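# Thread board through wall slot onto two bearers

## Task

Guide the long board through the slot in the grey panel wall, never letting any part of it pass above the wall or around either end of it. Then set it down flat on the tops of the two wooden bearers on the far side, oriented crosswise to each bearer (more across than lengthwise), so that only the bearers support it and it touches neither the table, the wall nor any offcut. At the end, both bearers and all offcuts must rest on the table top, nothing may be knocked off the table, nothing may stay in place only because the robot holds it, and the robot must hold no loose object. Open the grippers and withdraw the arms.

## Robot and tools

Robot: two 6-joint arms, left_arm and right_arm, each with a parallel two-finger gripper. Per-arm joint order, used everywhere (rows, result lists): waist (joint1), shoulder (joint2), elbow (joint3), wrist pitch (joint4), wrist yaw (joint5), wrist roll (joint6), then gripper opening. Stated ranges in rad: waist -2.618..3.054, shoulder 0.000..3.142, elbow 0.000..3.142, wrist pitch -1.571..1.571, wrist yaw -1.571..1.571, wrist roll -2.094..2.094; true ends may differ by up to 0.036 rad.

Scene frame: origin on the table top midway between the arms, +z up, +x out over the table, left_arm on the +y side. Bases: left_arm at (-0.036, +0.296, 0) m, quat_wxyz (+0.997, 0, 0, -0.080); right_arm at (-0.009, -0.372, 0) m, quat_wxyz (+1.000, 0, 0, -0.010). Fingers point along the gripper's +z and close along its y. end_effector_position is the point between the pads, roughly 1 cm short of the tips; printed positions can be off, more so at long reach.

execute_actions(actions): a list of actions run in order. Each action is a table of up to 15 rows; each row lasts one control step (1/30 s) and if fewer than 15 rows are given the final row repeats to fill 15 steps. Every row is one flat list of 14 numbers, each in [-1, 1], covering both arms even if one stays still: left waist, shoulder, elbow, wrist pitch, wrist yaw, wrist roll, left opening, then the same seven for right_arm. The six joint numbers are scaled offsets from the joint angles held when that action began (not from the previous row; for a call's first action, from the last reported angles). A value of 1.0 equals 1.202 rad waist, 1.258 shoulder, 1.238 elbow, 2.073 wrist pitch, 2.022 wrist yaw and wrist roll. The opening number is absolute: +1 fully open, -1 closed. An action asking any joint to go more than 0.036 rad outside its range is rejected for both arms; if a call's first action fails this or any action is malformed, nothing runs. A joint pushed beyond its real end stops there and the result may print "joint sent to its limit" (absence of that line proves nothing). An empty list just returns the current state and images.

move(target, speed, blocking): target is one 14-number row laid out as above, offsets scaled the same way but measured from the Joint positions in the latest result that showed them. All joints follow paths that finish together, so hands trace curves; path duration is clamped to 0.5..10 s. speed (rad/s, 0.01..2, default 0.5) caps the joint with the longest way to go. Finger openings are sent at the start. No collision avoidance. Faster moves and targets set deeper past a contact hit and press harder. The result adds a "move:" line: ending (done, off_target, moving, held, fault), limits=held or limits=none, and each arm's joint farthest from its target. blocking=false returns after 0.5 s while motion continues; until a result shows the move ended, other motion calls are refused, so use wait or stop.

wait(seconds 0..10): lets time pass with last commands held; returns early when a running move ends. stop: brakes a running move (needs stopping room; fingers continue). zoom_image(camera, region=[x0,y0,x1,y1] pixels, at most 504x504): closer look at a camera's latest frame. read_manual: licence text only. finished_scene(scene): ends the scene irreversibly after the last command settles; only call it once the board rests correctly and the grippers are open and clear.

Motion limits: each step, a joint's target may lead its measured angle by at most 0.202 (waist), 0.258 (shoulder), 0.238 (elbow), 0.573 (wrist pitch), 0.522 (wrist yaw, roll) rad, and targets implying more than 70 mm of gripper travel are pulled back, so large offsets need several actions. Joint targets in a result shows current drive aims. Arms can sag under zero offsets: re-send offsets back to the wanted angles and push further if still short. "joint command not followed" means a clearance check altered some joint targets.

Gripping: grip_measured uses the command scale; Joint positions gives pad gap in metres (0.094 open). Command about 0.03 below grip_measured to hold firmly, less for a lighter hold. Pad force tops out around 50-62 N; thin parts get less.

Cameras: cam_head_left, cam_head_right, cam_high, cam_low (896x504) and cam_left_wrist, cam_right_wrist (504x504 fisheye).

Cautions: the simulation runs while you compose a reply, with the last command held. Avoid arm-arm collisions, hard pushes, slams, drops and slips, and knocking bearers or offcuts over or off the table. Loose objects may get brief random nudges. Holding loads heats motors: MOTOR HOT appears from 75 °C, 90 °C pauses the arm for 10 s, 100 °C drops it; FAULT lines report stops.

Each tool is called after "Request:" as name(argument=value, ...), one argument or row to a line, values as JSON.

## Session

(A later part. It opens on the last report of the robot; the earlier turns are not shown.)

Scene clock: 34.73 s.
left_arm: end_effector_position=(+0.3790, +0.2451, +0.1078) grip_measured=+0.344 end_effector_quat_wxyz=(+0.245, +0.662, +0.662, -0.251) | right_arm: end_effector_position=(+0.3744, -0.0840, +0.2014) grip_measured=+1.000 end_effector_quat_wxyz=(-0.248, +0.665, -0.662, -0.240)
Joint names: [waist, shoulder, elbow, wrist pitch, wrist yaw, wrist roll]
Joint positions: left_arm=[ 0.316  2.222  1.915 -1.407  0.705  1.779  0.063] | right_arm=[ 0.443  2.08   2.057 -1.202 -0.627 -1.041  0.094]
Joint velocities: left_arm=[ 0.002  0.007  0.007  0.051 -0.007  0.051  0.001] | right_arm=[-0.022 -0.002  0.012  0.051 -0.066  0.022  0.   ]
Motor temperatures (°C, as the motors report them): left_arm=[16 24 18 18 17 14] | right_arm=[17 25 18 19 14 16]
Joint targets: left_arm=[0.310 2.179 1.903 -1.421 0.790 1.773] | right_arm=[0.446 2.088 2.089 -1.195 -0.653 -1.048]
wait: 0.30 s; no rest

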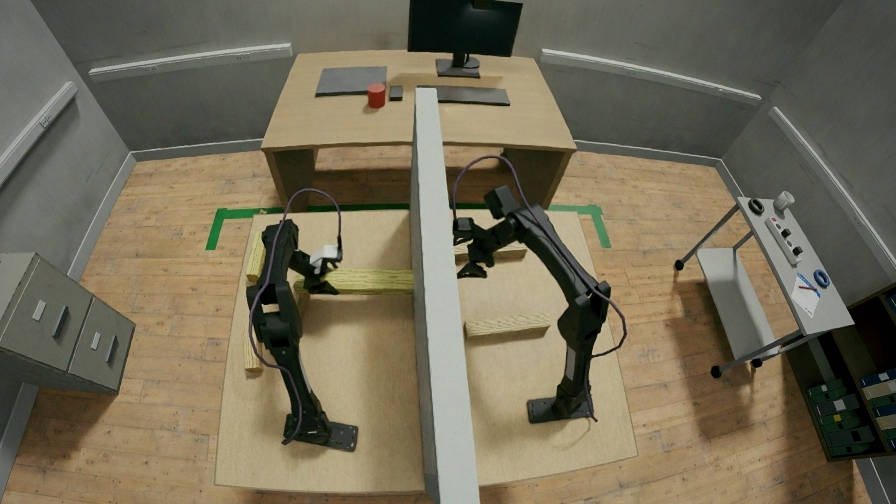

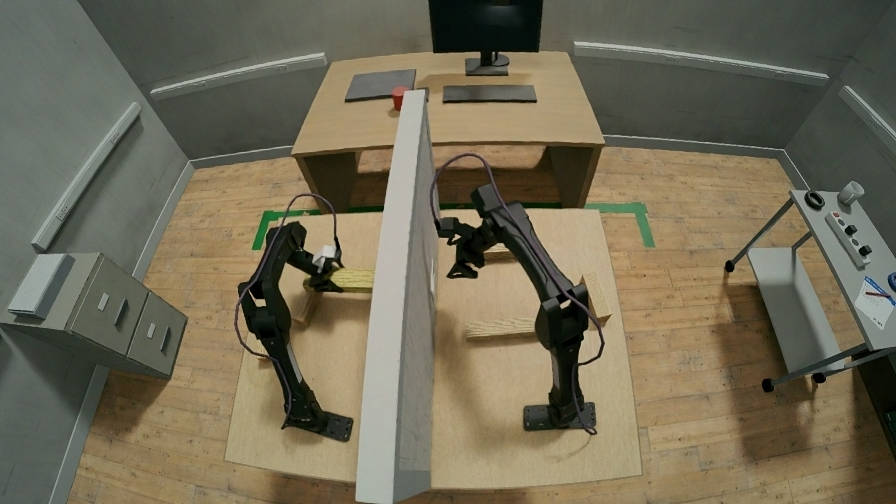

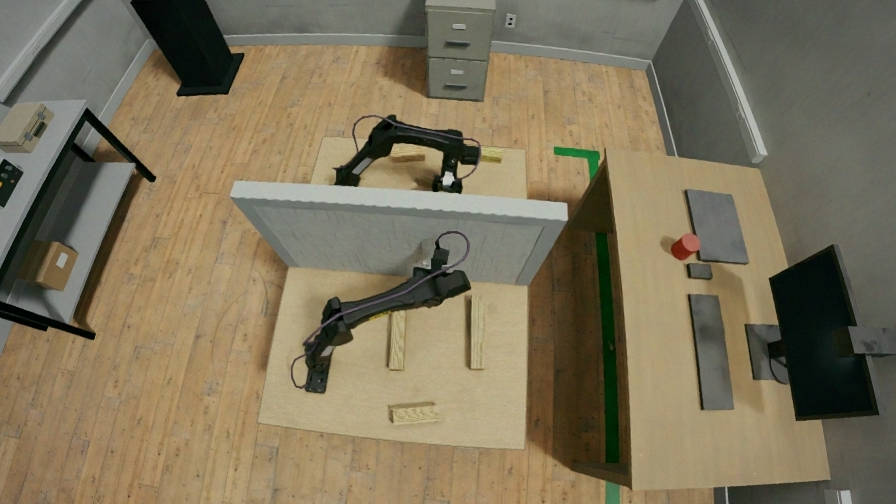

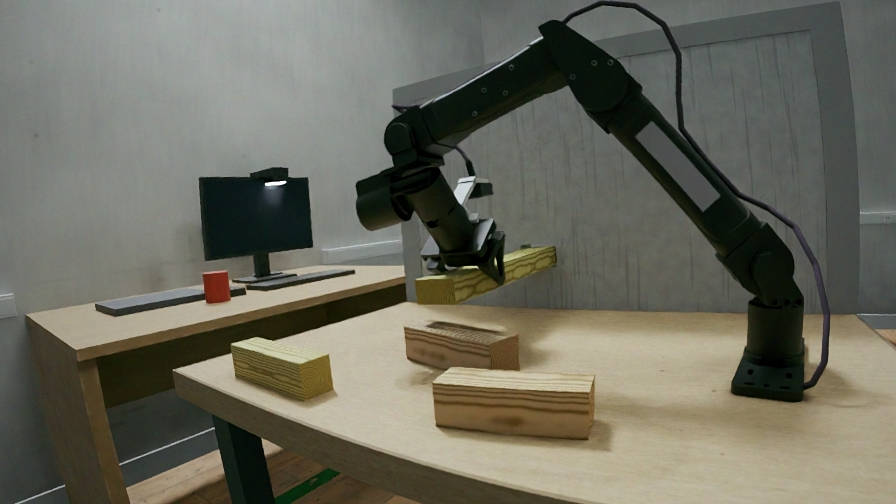

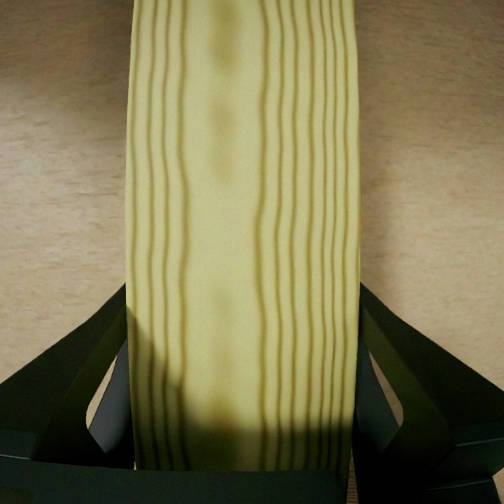

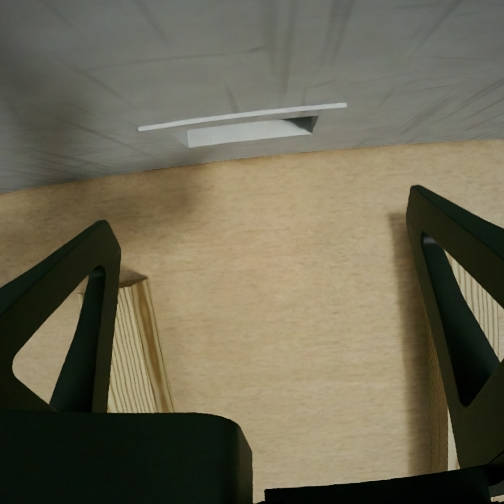

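Request:
execute_actions(
  actions=[
    [[-0.0190,-0.0431,-0.0186,0.0086,0.0433,-0.0169,-0.3,0.0025,0.0064,0.0258,0.0034,-0.0129,-0.0035,1.0],[-0.0190,-0.0431,-0.0186,0.0086,0.0433,-0.0169,-0.3,0.0025,0.0064,0.0258,0.0034,-0.0129,-0.0035,1.0],[-0.0190,-0.0431,-0.0186,0.0086,0.0433,-0.0169,-0.3,0.0025,0.0064,0.0258,0.0034,-0.0129,-0.0035,1.0],[-0.0288,-0.0488,-0.0266,0.0157,0.0435,-0.0248,-0.3,0.0025,0.0064,0.0258,0.0034,-0.0129,-0.0035,1.0],[-0.0288,-0.0488,-0.0266,0.0157,0.0435,-0.0248,-0.3,0.0025,0.0064,0.0258,0.0034,-0.0129,-0.0035,1.0],[-0.0288,-0.0488,-0.0266,0.0157,0.0435,-0.0248,-0.3,0.0025,0.0064,0.0258,0.0034,-0.0129,-0.0035,1.0],[-0.0387,-0.0545,-0.0347,0.0229,0.0438,-0.0328,-0.3,0.0025,0.0064,0.0258,0.0034,-0.0129,-0.0035,1.0],[-0.0387,-0.0545,-0.0347,0.0229,0.0438,-0.0328,-0.3,0.0025,0.0064,0.0258,0.0034,-0.0129,-0.0035,1.0],[-0.0387,-0.0545,-0.0347,0.0229,0.0438,-0.0328,-0.3,0.0025,0.0064,0.0258,0.0034,-0.0129,-0.0035,1.0],[-0.0485,-0.0602,-0.0427,0.0300,0.0440,-0.0408,-0.3,0.0025,0.0064,0.0258,0.0034,-0.0129,-0.0035,1.0],[-0.0485,-0.0602,-0.0427,0.0300,0.0440,-0.0408,-0.3,0.0025,0.0064,0.0258,0.0034,-0.0129,-0.0035,1.0],[-0.0485,-0.0602,-0.0427,0.0300,0.0440,-0.0408,-0.3,0.0025,0.0064,0.0258,0.0034,-0.0129,-0.0035,1.0],[-0.0583,-0.0659,-0.0508,0.0372,0.0443,-0.0488,-0.3,0.0025,0.0064,0.0258,0.0034,-0.0129,-0.0035,1.0]],
    [[-0.0181,-0.0407,-0.0158,0.0099,0.0433,-0.0159,-0.3,0.0025,0.0064,0.0258,0.0034,-0.0129,-0.0035,1.0],[-0.0181,-0.0407,-0.0158,0.0099,0.0433,-0.0159,-0.3,0.0025,0.0064,0.0258,0.0034,-0.0129,-0.0035,1.0],[-0.0181,-0.0407,-0.0158,0.0099,0.0433,-0.0159,-0.3,0.0025,0.0064,0.0258,0.0034,-0.0129,-0.0035,1.0],[-0.0271,-0.0440,-0.0211,0.0155,0.0437,-0.0229,-0.3,0.0025,0.0064,0.0258,0.0034,-0.0129,-0.0035,1.0],[-0.0271,-0.0440,-0.0211,0.0155,0.0437,-0.0229,-0.3,0.0025,0.0064,0.0258,0.0034,-0.0129,-0.0035,1.0],[-0.0271,-0.0440,-0.0211,0.0155,0.0437,-0.0229,-0.3,0.0025,0.0064,0.0258,0.0034,-0.0129,-0.0035,1.0],[-0.0361,-0.0474,-0.0263,0.0210,0.0440,-0.0299,-0.3,0.0025,0.0064,0.0258,0.0034,-0.0129,-0.0035,1.0],[-0.0361,-0.0474,-0.0263,0.0210,0.0440,-0.0299,-0.3,0.0025,0.0064,0.0258,0.0034,-0.0129,-0.0035,1.0],[-0.0361,-0.0474,-0.0263,0.0210,0.0440,-0.0299,-0.3,0.0025,0.0064,0.0258,0.0034,-0.0129,-0.0035,1.0],[-0.0450,-0.0507,-0.0316,0.0266,0.0443,-0.0369,-0.3,0.0025,0.0064,0.0258,0.0034,-0.0129,-0.0035,1.0],[-0.0450,-0.0507,-0.0316,0.0266,0.0443,-0.0369,-0.3,0.0025,0.0064,0.0258,0.0034,-0.0129,-0.0035,1.0],[-0.0450,-0.0507,-0.0316,0.0266,0.0443,-0.0369,-0.3,0.0025,0.0064,0.0258,0.0034,-0.0129,-0.0035,1.0],[-0.0540,-0.0541,-0.0369,0.0322,0.0446,-0.0439,-0.3,0.0025,0.0064,0.0258,0.0034,-0.0129,-0.0035,1.0]],
    [[-0.0181,-0.0398,-0.0144,0.0116,0.0431,-0.0160,-0.3,0.0025,0.0064,0.0258,0.0034,-0.0129,-0.0035,1.0],[-0.0181,-0.0398,-0.0144,0.0116,0.0431,-0.0160,-0.3,0.0025,0.0064,0.0258,0.0034,-0.0129,-0.0035,1.0],[-0.0181,-0.0398,-0.0144,0.0116,0.0431,-0.0160,-0.3,0.0025,0.0064,0.0258,0.0034,-0.0129,-0.0035,1.0],[-0.0271,-0.0423,-0.0184,0.0170,0.0432,-0.0230,-0.3,0.0025,0.0064,0.0258,0.0034,-0.0129,-0.0035,1.0],[-0.0271,-0.0423,-0.0184,0.0170,0.0432,-0.0230,-0.3,0.0025,0.0064,0.0258,0.0034,-0.0129,-0.0035,1.0],[-0.0271,-0.0423,-0.0184,0.0170,0.0432,-0.0230,-0.3,0.0025,0.0064,0.0258,0.0034,-0.0129,-0.0035,1.0],[-0.0361,-0.0448,-0.0223,0.0223,0.0433,-0.0301,-0.3,0.0025,0.0064,0.0258,0.0034,-0.0129,-0.0035,1.0],[-0.0361,-0.0448,-0.0223,0.0223,0.0433,-0.0301,-0.3,0.0025,0.0064,0.0258,0.0034,-0.0129,-0.0035,1.0],[-0.0361,-0.0448,-0.0223,0.0223,0.0433,-0.0301,-0.3,0.0025,0.0064,0.0258,0.0034,-0.0129,-0.0035,1.0],[-0.0451,-0.0473,-0.0262,0.0276,0.0434,-0.0372,-0.3,0.0025,0.0064,0.0258,0.0034,-0.0129,-0.0035,1.0],[-0.0451,-0.0473,-0.0262,0.0276,0.0434,-0.0372,-0.3,0.0025,0.0064,0.0258,0.0034,-0.0129,-0.0035,1.0],[-0.0451,-0.0473,-0.0262,0.0276,0.0434,-0.0372,-0.3,0.0025,0.0064,0.0258,0.0034,-0.0129,-0.0035,1.0],[-0.0541,-0.0498,-0.0301,0.0330,0.0434,-0.0443,-0.3,0.0025,0.0064,0.0258,0.0034,-0.0129,-0.0035,1.0]],
  ],
)

Scene clock: 37.80 s.
left_arm: end_effector_position=(+0.3798, +0.1754, +0.1099) grip_measured=+0.344 end_effector_quat_wxyz=(+0.249, +0.665, +0.659, -0.246) | right_arm: end_effector_position=(+0.3744, -0.0840, +0.2014) grip_measured=+1.000 end_effector_quat_wxyz=(-0.248, +0.665, -0.662, -0.240)
Joint names: [waist, shoulder, elbow, wrist pitch, wrist yaw, wrist roll]
Joint positions: left_arm=[ 0.149  2.148  1.807 -1.219  0.715  1.564  0.063] | right_arm=[ 0.443  2.08   2.057 -1.202 -0.627 -1.041  0.094]
Joint velocities: left_arm=[-0.095 -0.017 -0.017  0.051 -0.066 -0.139 -0.   ] | right_arm=[-0.007 -0.017  0.002 -0.022 -0.11  -0.022  0.   ]
Motor temperatures (°C, as the motors report them): left_arm=[16 25 18 18 17 14] | right_arm=[17 25 18 19 14 16]
Joint targets: left_arm=[0.137 2.102 1.795 -1.207 0.799 1.544] | right_arm=[0.446 2.088 2.089 -1.195 -0.653 -1.048]
Step readings (joint positions; steps 1 to 15: 1st action; 16 to 30: 2nd action; 31 to 45: 3rd action):
0: left_arm=[0.316 2.222 1.915 -1.406 0.705 1.778] | right_arm=[0.443 2.080 2.057 -1.202 -0.627 -1.041]
1: left_arm=[0.315 2.221 1.913 -1.402 0.705 1.773] | right_arm=[0.443 2.080 2.057 -1.202 -0.627 -1.041]
2: left_arm=[0.313 2.219 1.909 -1.395 0.705 1.768] | right_arm=[0.443 2.080 2.057 -1.202 -0.627 -1.041]
4: left_arm=[0.307 2.214 1.902 -1.385 0.705 1.759] | right_arm=[0.443 2.080 2.057 -1.202 -0.627 -1.041]
8: left_arm=[0.287 2.203 1.888 -1.365 0.705 1.738] | right_arm=[0.443 2.080 2.057 -1.202 -0.627 -1.041]
15: left_arm=[0.255 2.187 1.866 -1.335 0.706 1.702] | right_arm=[0.443 2.080 2.057 -1.202 -0.627 -1.041]
16: left_arm=[0.252 2.185 1.863 -1.331 0.706 1.697] | right_arm=[0.443 2.080 2.057 -1.202 -0.627 -1.041]
17: left_arm=[0.248 2.183 1.860 -1.326 0.707 1.693] | right_arm=[0.443 2.080 2.057 -1.202 -0.627 -1.041]
19: left_arm=[0.241 2.180 1.857 -1.317 0.707 1.684] | right_arm=[0.443 2.080 2.057 -1.202 -0.627 -1.041]
23: left_arm=[0.227 2.174 1.847 -1.301 0.708 1.665] | right_arm=[0.443 2.080 2.057 -1.202 -0.627 -1.041]
30: left_arm=[0.202 2.164 1.833 -1.276 0.712 1.633] | right_arm=[0.443 2.080 2.057 -1.202 -0.627 -1.041]
31: left_arm=[0.199 2.163 1.831 -1.271 0.712 1.629] | right_arm=[0.443 2.080 2.057 -1.202 -0.627 -1.041]
32: left_arm=[0.195 2.162 1.828 -1.267 0.712 1.624] | right_arm=[0.443 2.080 2.057 -1.202 -0.627 -1.041]
34: left_arm=[0.188 2.159 1.825 -1.259 0.712 1.615] | right_arm=[0.443 2.080 2.057 -1.202 -0.627 -1.041]
38: left_arm=[0.175 2.155 1.818 -1.243 0.713 1.597] | right_arm=[0.443 2.080 2.057 -1.202 -0.627 -1.041]
45: Joint positions above

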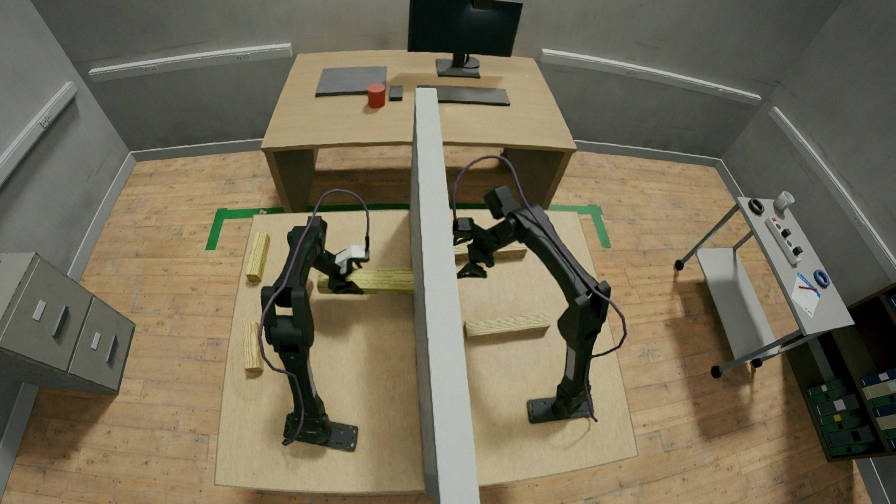

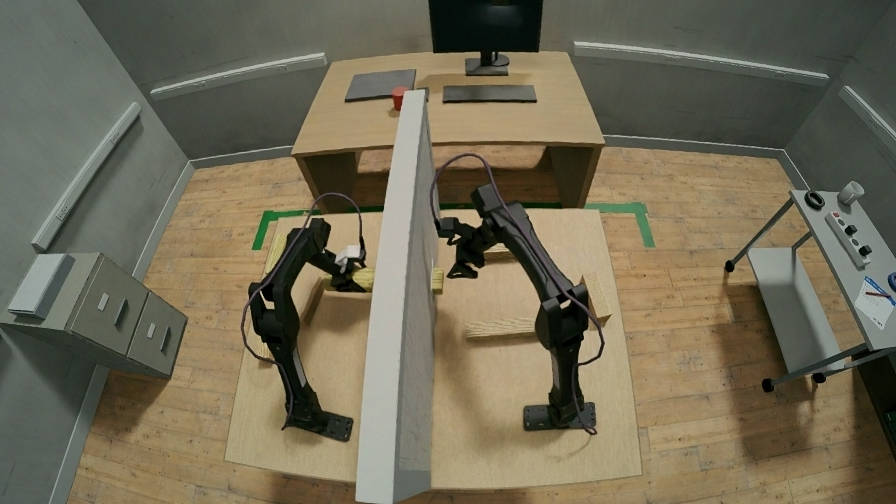

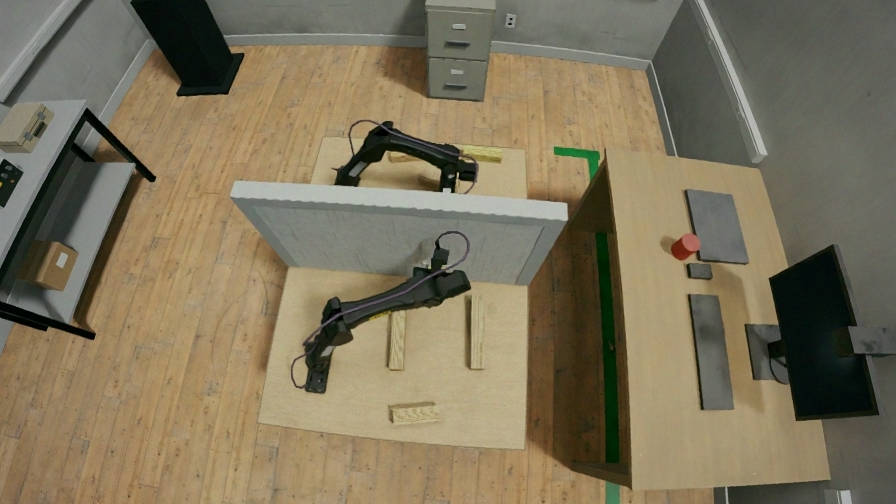

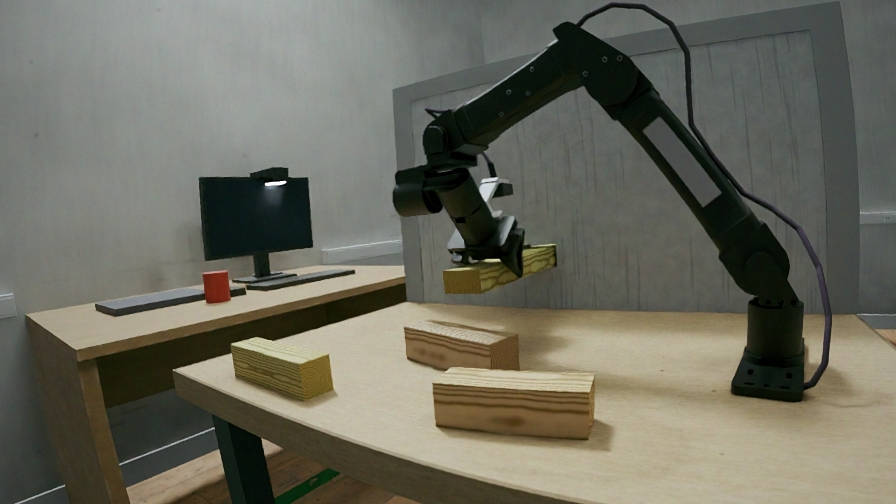

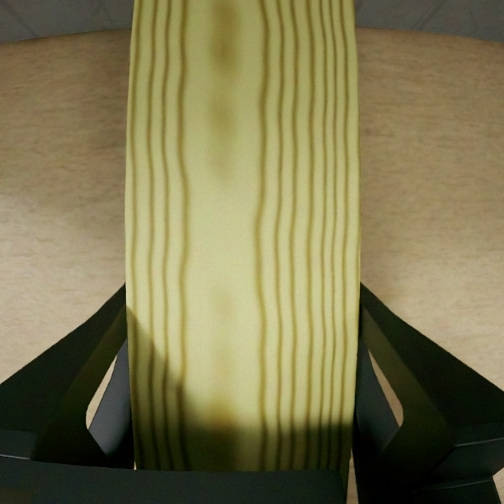

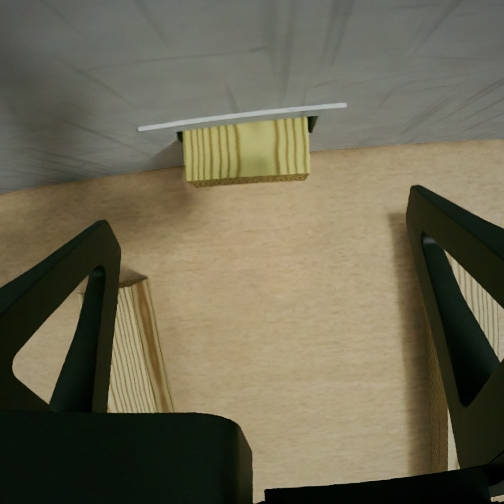

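Request:
execute_actions(
  actions=[
    [[-0.0181,-0.0387,-0.0130,0.0137,0.0341,-0.0167,-0.3,0.0025,0.0064,0.0258,0.0034,-0.0129,-0.0035,1.0],[-0.0181,-0.0387,-0.0130,0.0137,0.0341,-0.0167,-0.3,0.0025,0.0064,0.0258,0.0034,-0.0129,-0.0035,1.0],[-0.0181,-0.0387,-0.0130,0.0137,0.0341,-0.0167,-0.3,0.0025,0.0064,0.0258,0.0034,-0.0129,-0.0035,1.0],[-0.0271,-0.0401,-0.0154,0.0187,0.0336,-0.0244,-0.3,0.0025,0.0064,0.0258,0.0034,-0.0129,-0.0035,1.0],[-0.0271,-0.0401,-0.0154,0.0187,0.0336,-0.0244,-0.3,0.0025,0.0064,0.0258,0.0034,-0.0129,-0.0035,1.0],[-0.0271,-0.0401,-0.0154,0.0187,0.0336,-0.0244,-0.3,0.0025,0.0064,0.0258,0.0034,-0.0129,-0.0035,1.0],[-0.0360,-0.0415,-0.0179,0.0237,0.0330,-0.0322,-0.3,0.0025,0.0064,0.0258,0.0034,-0.0129,-0.0035,1.0],[-0.0360,-0.0415,-0.0179,0.0237,0.0330,-0.0322,-0.3,0.0025,0.0064,0.0258,0.0034,-0.0129,-0.0035,1.0],[-0.0360,-0.0415,-0.0179,0.0237,0.0330,-0.0322,-0.3,0.0025,0.0064,0.0258,0.0034,-0.0129,-0.0035,1.0],[-0.0450,-0.0428,-0.0204,0.0287,0.0325,-0.0400,-0.3,0.0025,0.0064,0.0258,0.0034,-0.0129,-0.0035,1.0],[-0.0450,-0.0428,-0.0204,0.0287,0.0325,-0.0400,-0.3,0.0025,0.0064,0.0258,0.0034,-0.0129,-0.0035,1.0],[-0.0450,-0.0428,-0.0204,0.0287,0.0325,-0.0400,-0.3,0.0025,0.0064,0.0258,0.0034,-0.0129,-0.0035,1.0],[-0.0539,-0.0442,-0.0229,0.0337,0.0320,-0.0478,-0.3,0.0025,0.0064,0.0258,0.0034,-0.0129,-0.0035,1.0]],
    [[-0.0181,-0.0381,-0.0119,0.0159,0.0342,-0.0159,-0.3,0.0025,0.0064,0.0258,0.0034,-0.0129,-0.0035,1.0],[-0.0181,-0.0381,-0.0119,0.0159,0.0342,-0.0159,-0.3,0.0025,0.0064,0.0258,0.0034,-0.0129,-0.0035,1.0],[-0.0181,-0.0381,-0.0119,0.0159,0.0342,-0.0159,-0.3,0.0025,0.0064,0.0258,0.0034,-0.0129,-0.0035,1.0],[-0.0271,-0.0389,-0.0132,0.0207,0.0338,-0.0229,-0.3,0.0025,0.0064,0.0258,0.0034,-0.0129,-0.0035,1.0],[-0.0271,-0.0389,-0.0132,0.0207,0.0338,-0.0229,-0.3,0.0025,0.0064,0.0258,0.0034,-0.0129,-0.0035,1.0],[-0.0271,-0.0389,-0.0132,0.0207,0.0338,-0.0229,-0.3,0.0025,0.0064,0.0258,0.0034,-0.0129,-0.0035,1.0],[-0.0360,-0.0396,-0.0146,0.0254,0.0334,-0.0299,-0.3,0.0025,0.0064,0.0258,0.0034,-0.0129,-0.0035,1.0],[-0.0360,-0.0396,-0.0146,0.0254,0.0334,-0.0299,-0.3,0.0025,0.0064,0.0258,0.0034,-0.0129,-0.0035,1.0],[-0.0360,-0.0396,-0.0146,0.0254,0.0334,-0.0299,-0.3,0.0025,0.0064,0.0258,0.0034,-0.0129,-0.0035,1.0],[-0.0450,-0.0404,-0.0159,0.0302,0.0330,-0.0369,-0.3,0.0025,0.0064,0.0258,0.0034,-0.0129,-0.0035,1.0],[-0.0450,-0.0404,-0.0159,0.0302,0.0330,-0.0369,-0.3,0.0025,0.0064,0.0258,0.0034,-0.0129,-0.0035,1.0],[-0.0450,-0.0404,-0.0159,0.0302,0.0330,-0.0369,-0.3,0.0025,0.0064,0.0258,0.0034,-0.0129,-0.0035,1.0],[-0.0539,-0.0411,-0.0173,0.0350,0.0325,-0.0439,-0.3,0.0025,0.0064,0.0258,0.0034,-0.0129,-0.0035,1.0]],
    [[-0.0179,-0.0158,0.0121,0.0179,0.0340,-0.0156,-0.3,0.0025,0.0064,0.0258,0.0034,-0.0129,-0.0035,1.0],[-0.0179,-0.0158,0.0121,0.0179,0.0340,-0.0156,-0.3,0.0025,0.0064,0.0258,0.0034,-0.0129,-0.0035,1.0],[-0.0179,-0.0158,0.0121,0.0179,0.0340,-0.0156,-0.3,0.0025,0.0064,0.0258,0.0034,-0.0129,-0.0035,1.0],[-0.0266,-0.0157,0.0120,0.0223,0.0334,-0.0223,-0.3,0.0025,0.0064,0.0258,0.0034,-0.0129,-0.0035,1.0],[-0.0266,-0.0157,0.0120,0.0223,0.0334,-0.0223,-0.3,0.0025,0.0064,0.0258,0.0034,-0.0129,-0.0035,1.0],[-0.0266,-0.0157,0.0120,0.0223,0.0334,-0.0223,-0.3,0.0025,0.0064,0.0258,0.0034,-0.0129,-0.0035,1.0],[-0.0354,-0.0155,0.0120,0.0267,0.0327,-0.0290,-0.3,0.0025,0.0064,0.0258,0.0034,-0.0129,-0.0035,1.0],[-0.0354,-0.0155,0.0120,0.0267,0.0327,-0.0290,-0.3,0.0025,0.0064,0.0258,0.0034,-0.0129,-0.0035,1.0],[-0.0354,-0.0155,0.0120,0.0267,0.0327,-0.0290,-0.3,0.0025,0.0064,0.0258,0.0034,-0.0129,-0.0035,1.0],[-0.0441,-0.0154,0.0119,0.0310,0.0321,-0.0357,-0.3,0.0025,0.0064,0.0258,0.0034,-0.0129,-0.0035,1.0],[-0.0441,-0.0154,0.0119,0.0310,0.0321,-0.0357,-0.3,0.0025,0.0064,0.0258,0.0034,-0.0129,-0.0035,1.0],[-0.0441,-0.0154,0.0119,0.0310,0.0321,-0.0357,-0.3,0.0025,0.0064,0.0258,0.0034,-0.0129,-0.0035,1.0],[-0.0528,-0.0153,0.0119,0.0354,0.0315,-0.0424,-0.3,0.0025,0.0064,0.0258,0.0034,-0.0129,-0.0035,1.0]],
    [[-0.0179,-0.0014,0.0360,0.0199,0.0337,-0.0156,-0.3,0.0025,0.0064,0.0258,0.0034,-0.0129,-0.0035,1.0],[-0.0179,-0.0014,0.0360,0.0199,0.0337,-0.0156,-0.3,0.0025,0.0064,0.0258,0.0034,-0.0129,-0.0035,1.0],[-0.0179,-0.0014,0.0360,0.0199,0.0337,-0.0156,-0.3,0.0025,0.0064,0.0258,0.0034,-0.0129,-0.0035,1.0],[-0.0266,-0.0004,0.0373,0.0239,0.0329,-0.0223,-0.3,0.0025,0.0064,0.0258,0.0034,-0.0129,-0.0035,1.0],[-0.0266,-0.0004,0.0373,0.0239,0.0329,-0.0223,-0.3,0.0025,0.0064,0.0258,0.0034,-0.0129,-0.0035,1.0],[-0.0266,-0.0004,0.0373,0.0239,0.0329,-0.0223,-0.3,0.0025,0.0064,0.0258,0.0034,-0.0129,-0.0035,1.0],[-0.0353,0.0007,0.0386,0.0279,0.0320,-0.0290,-0.3,0.0025,0.0064,0.0258,0.0034,-0.0129,-0.0035,1.0],[-0.0353,0.0007,0.0386,0.0279,0.0320,-0.0290,-0.3,0.0025,0.0064,0.0258,0.0034,-0.0129,-0.0035,1.0],[-0.0353,0.0007,0.0386,0.0279,0.0320,-0.0290,-0.3,0.0025,0.0064,0.0258,0.0034,-0.0129,-0.0035,1.0],[-0.0440,0.0017,0.0398,0.0319,0.0311,-0.0358,-0.3,0.0025,0.0064,0.0258,0.0034,-0.0129,-0.0035,1.0],[-0.0440,0.0017,0.0398,0.0319,0.0311,-0.0358,-0.3,0.0025,0.0064,0.0258,0.0034,-0.0129,-0.0035,1.0],[-0.0440,0.0017,0.0398,0.0319,0.0311,-0.0358,-0.3,0.0025,0.0064,0.0258,0.0034,-0.0129,-0.0035,1.0],[-0.0494,0.0027,0.0411,0.0306,0.0302,-0.0371,-0.3,0.0025,0.0064,0.0258,0.0034,-0.0129,-0.0035,1.0]],
  ],
)

Scene clock: 43.37 s.
left_arm: end_effector_position=(+0.3792, +0.0867, +0.1128) grip_measured=+0.344 end_effector_quat_wxyz=(+0.256, +0.666, +0.655, -0.248) | right_arm: end_effector_position=(+0.3744, -0.0840, +0.2014) grip_measured=+1.000 end_effector_quat_wxyz=(-0.248, +0.665, -0.662, -0.240)
Joint names: [waist, shoulder, elbow, wrist pitch, wrist yaw, wrist roll]
Joint positions: left_arm=[-0.057  2.13   1.78  -1.025  0.706  1.297  0.063] | right_arm=[ 0.443  2.08   2.057 -1.202 -0.627 -1.041  0.094]
Joint velocities: left_arm=[-0.076 -0.002 -0.012 -0.051 -0.037 -0.007  0.   ] | right_arm=[-0.007 -0.007 -0.017 -0.022 -0.007 -0.037  0.   ]
Motor temperatures (°C, as the motors report them): left_arm=[16 26 18 18 17 14] | right_arm=[17 25 18 19 14 16]
Joint targets: left_arm=[-0.066 2.133 1.831 -1.002 0.773 1.283] | right_arm=[0.446 2.088 2.089 -1.195 -0.653 -1.048]
Step readings (joint positions; steps 1 to 15: 1st action; 16 to 30: 2nd action; 31 to 45: 3rd action; 46 to 60: 4th action):
0: left_arm=[0.142 2.147 1.805 -1.211 0.716 1.551] | right_arm=[0.443 2.080 2.057 -1.202 -0.627 -1.041]
1: left_arm=[0.142 2.147 1.805 -1.210 0.716 1.549] | right_arm=[0.443 2.080 2.057 -1.202 -0.627 -1.041]
2: left_arm=[0.141 2.147 1.805 -1.208 0.716 1.546] | right_arm=[0.443 2.080 2.057 -1.202 -0.627 -1.041]
4: left_arm=[0.138 2.147 1.805 -1.201 0.716 1.540] | right_arm=[0.443 2.080 2.057 -1.202 -0.627 -1.041]
8: left_arm=[0.125 2.147 1.805 -1.191 0.716 1.526] | right_arm=[0.443 2.080 2.057 -1.202 -0.627 -1.041]
15: left_arm=[0.097 2.137 1.791 -1.165 0.715 1.491] | right_arm=[0.443 2.080 2.057 -1.202 -0.627 -1.041]
16: left_arm=[0.093 2.135 1.789 -1.161 0.715 1.486] | right_arm=[0.443 2.080 2.057 -1.202 -0.627 -1.041]
17: left_arm=[0.089 2.135 1.788 -1.156 0.715 1.481] | right_arm=[0.443 2.080 2.057 -1.202 -0.627 -1.041]
19: left_arm=[0.083 2.133 1.786 -1.149 0.715 1.473] | right_arm=[0.443 2.080 2.057 -1.202 -0.627 -1.041]
23: left_arm=[0.069 2.132 1.784 -1.134 0.715 1.455] | right_arm=[0.443 2.080 2.057 -1.202 -0.627 -1.041]
30: left_arm=[0.045 2.130 1.780 -1.112 0.715 1.423] | right_arm=[0.443 2.080 2.057 -1.202 -0.627 -1.041]
31: left_arm=[0.041 2.130 1.780 -1.108 0.715 1.418] | right_arm=[0.443 2.080 2.057 -1.202 -0.627 -1.041]
32: left_arm=[0.038 2.130 1.780 -1.104 0.715 1.414] | right_arm=[0.443 2.080 2.057 -1.202 -0.627 -1.041]
34: left_arm=[0.031 2.130 1.780 -1.097 0.715 1.405] | right_arm=[0.443 2.080 2.057 -1.202 -0.627 -1.041]
38: left_arm=[0.017 2.130 1.780 -1.086 0.713 1.389] | right_arm=[0.443 2.080 2.057 -1.202 -0.627 -1.041]
45: left_arm=[-0.007 2.130 1.780 -1.066 0.712 1.358] | right_arm=[0.443 2.080 2.057 -1.202 -0.627 -1.041]
46: left_arm=[-0.010 2.130 1.780 -1.062 0.712 1.353] | right_arm=[0.443 2.080 2.057 -1.202 -0.627 -1.041]
47: left_arm=[-0.014 2.130 1.780 -1.059 0.712 1.349] | right_arm=[0.443 2.080 2.057 -1.202 -0.627 -1.041]
49: left_arm=[-0.021 2.130 1.780 -1.053 0.711 1.341] | right_arm=[0.443 2.080 2.057 -1.202 -0.627 -1.041]
53: left_arm=[-0.035 2.130 1.780 -1.041 0.709 1.323] | right_arm=[0.443 2.080 2.057 -1.202 -0.627 -1.041]
60: Joint positions above

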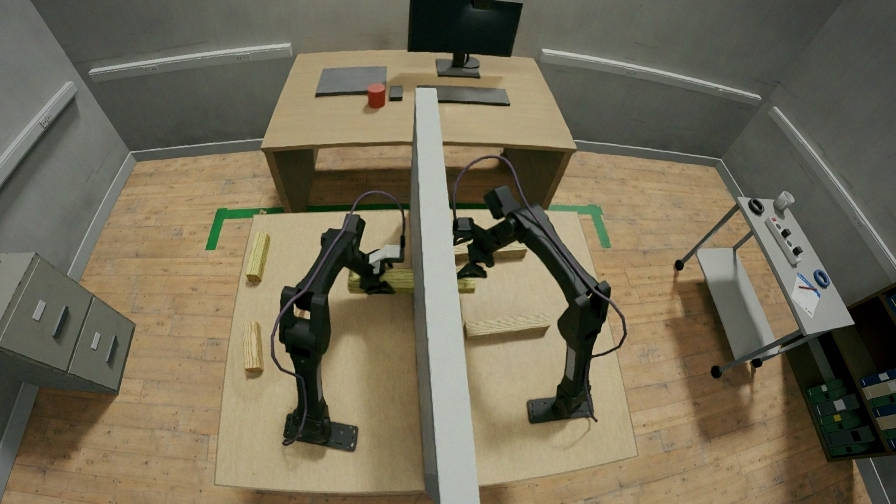

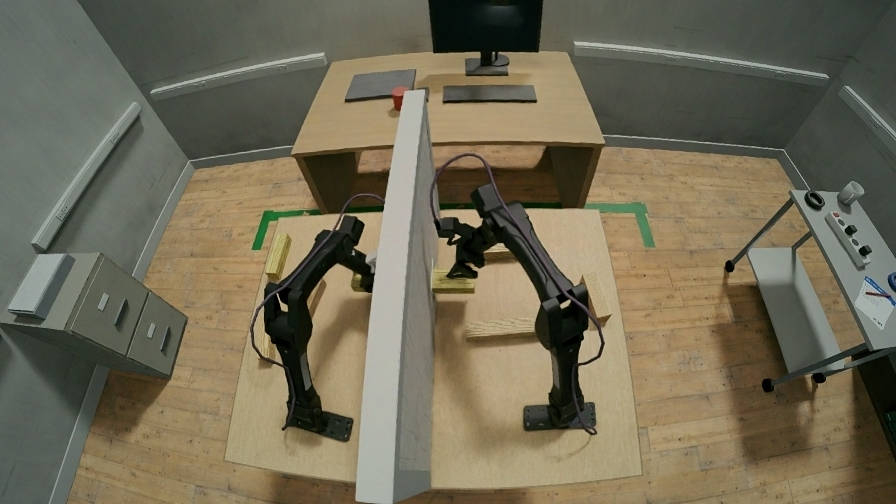

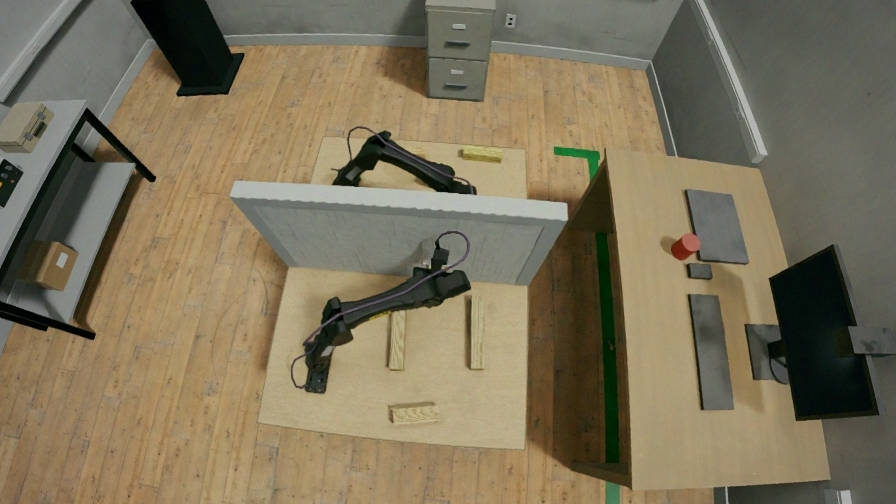

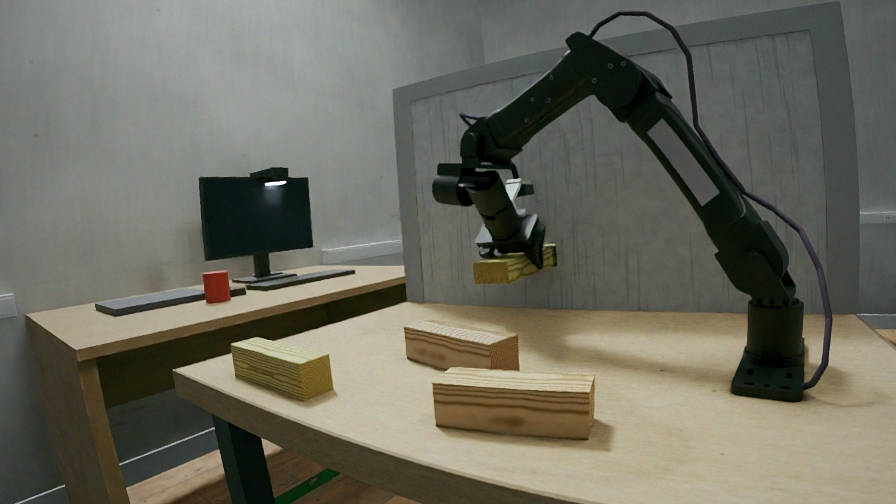

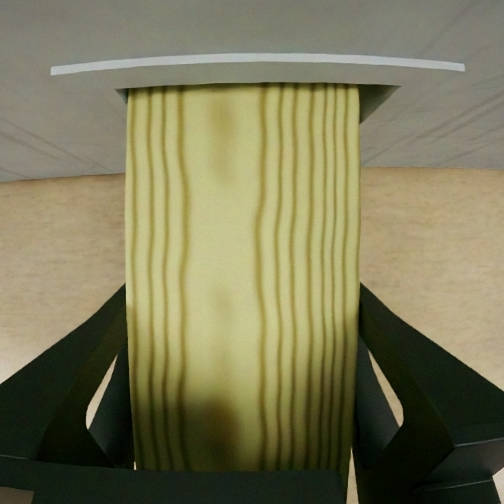

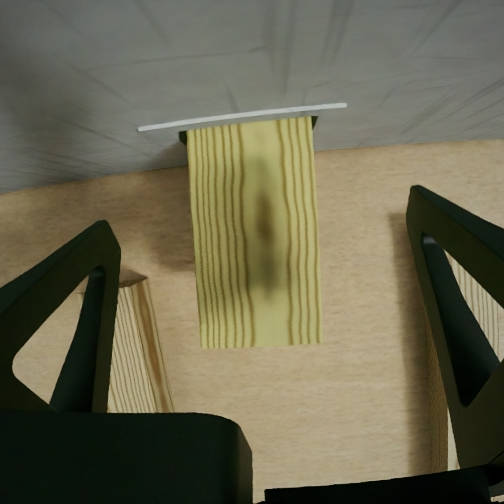

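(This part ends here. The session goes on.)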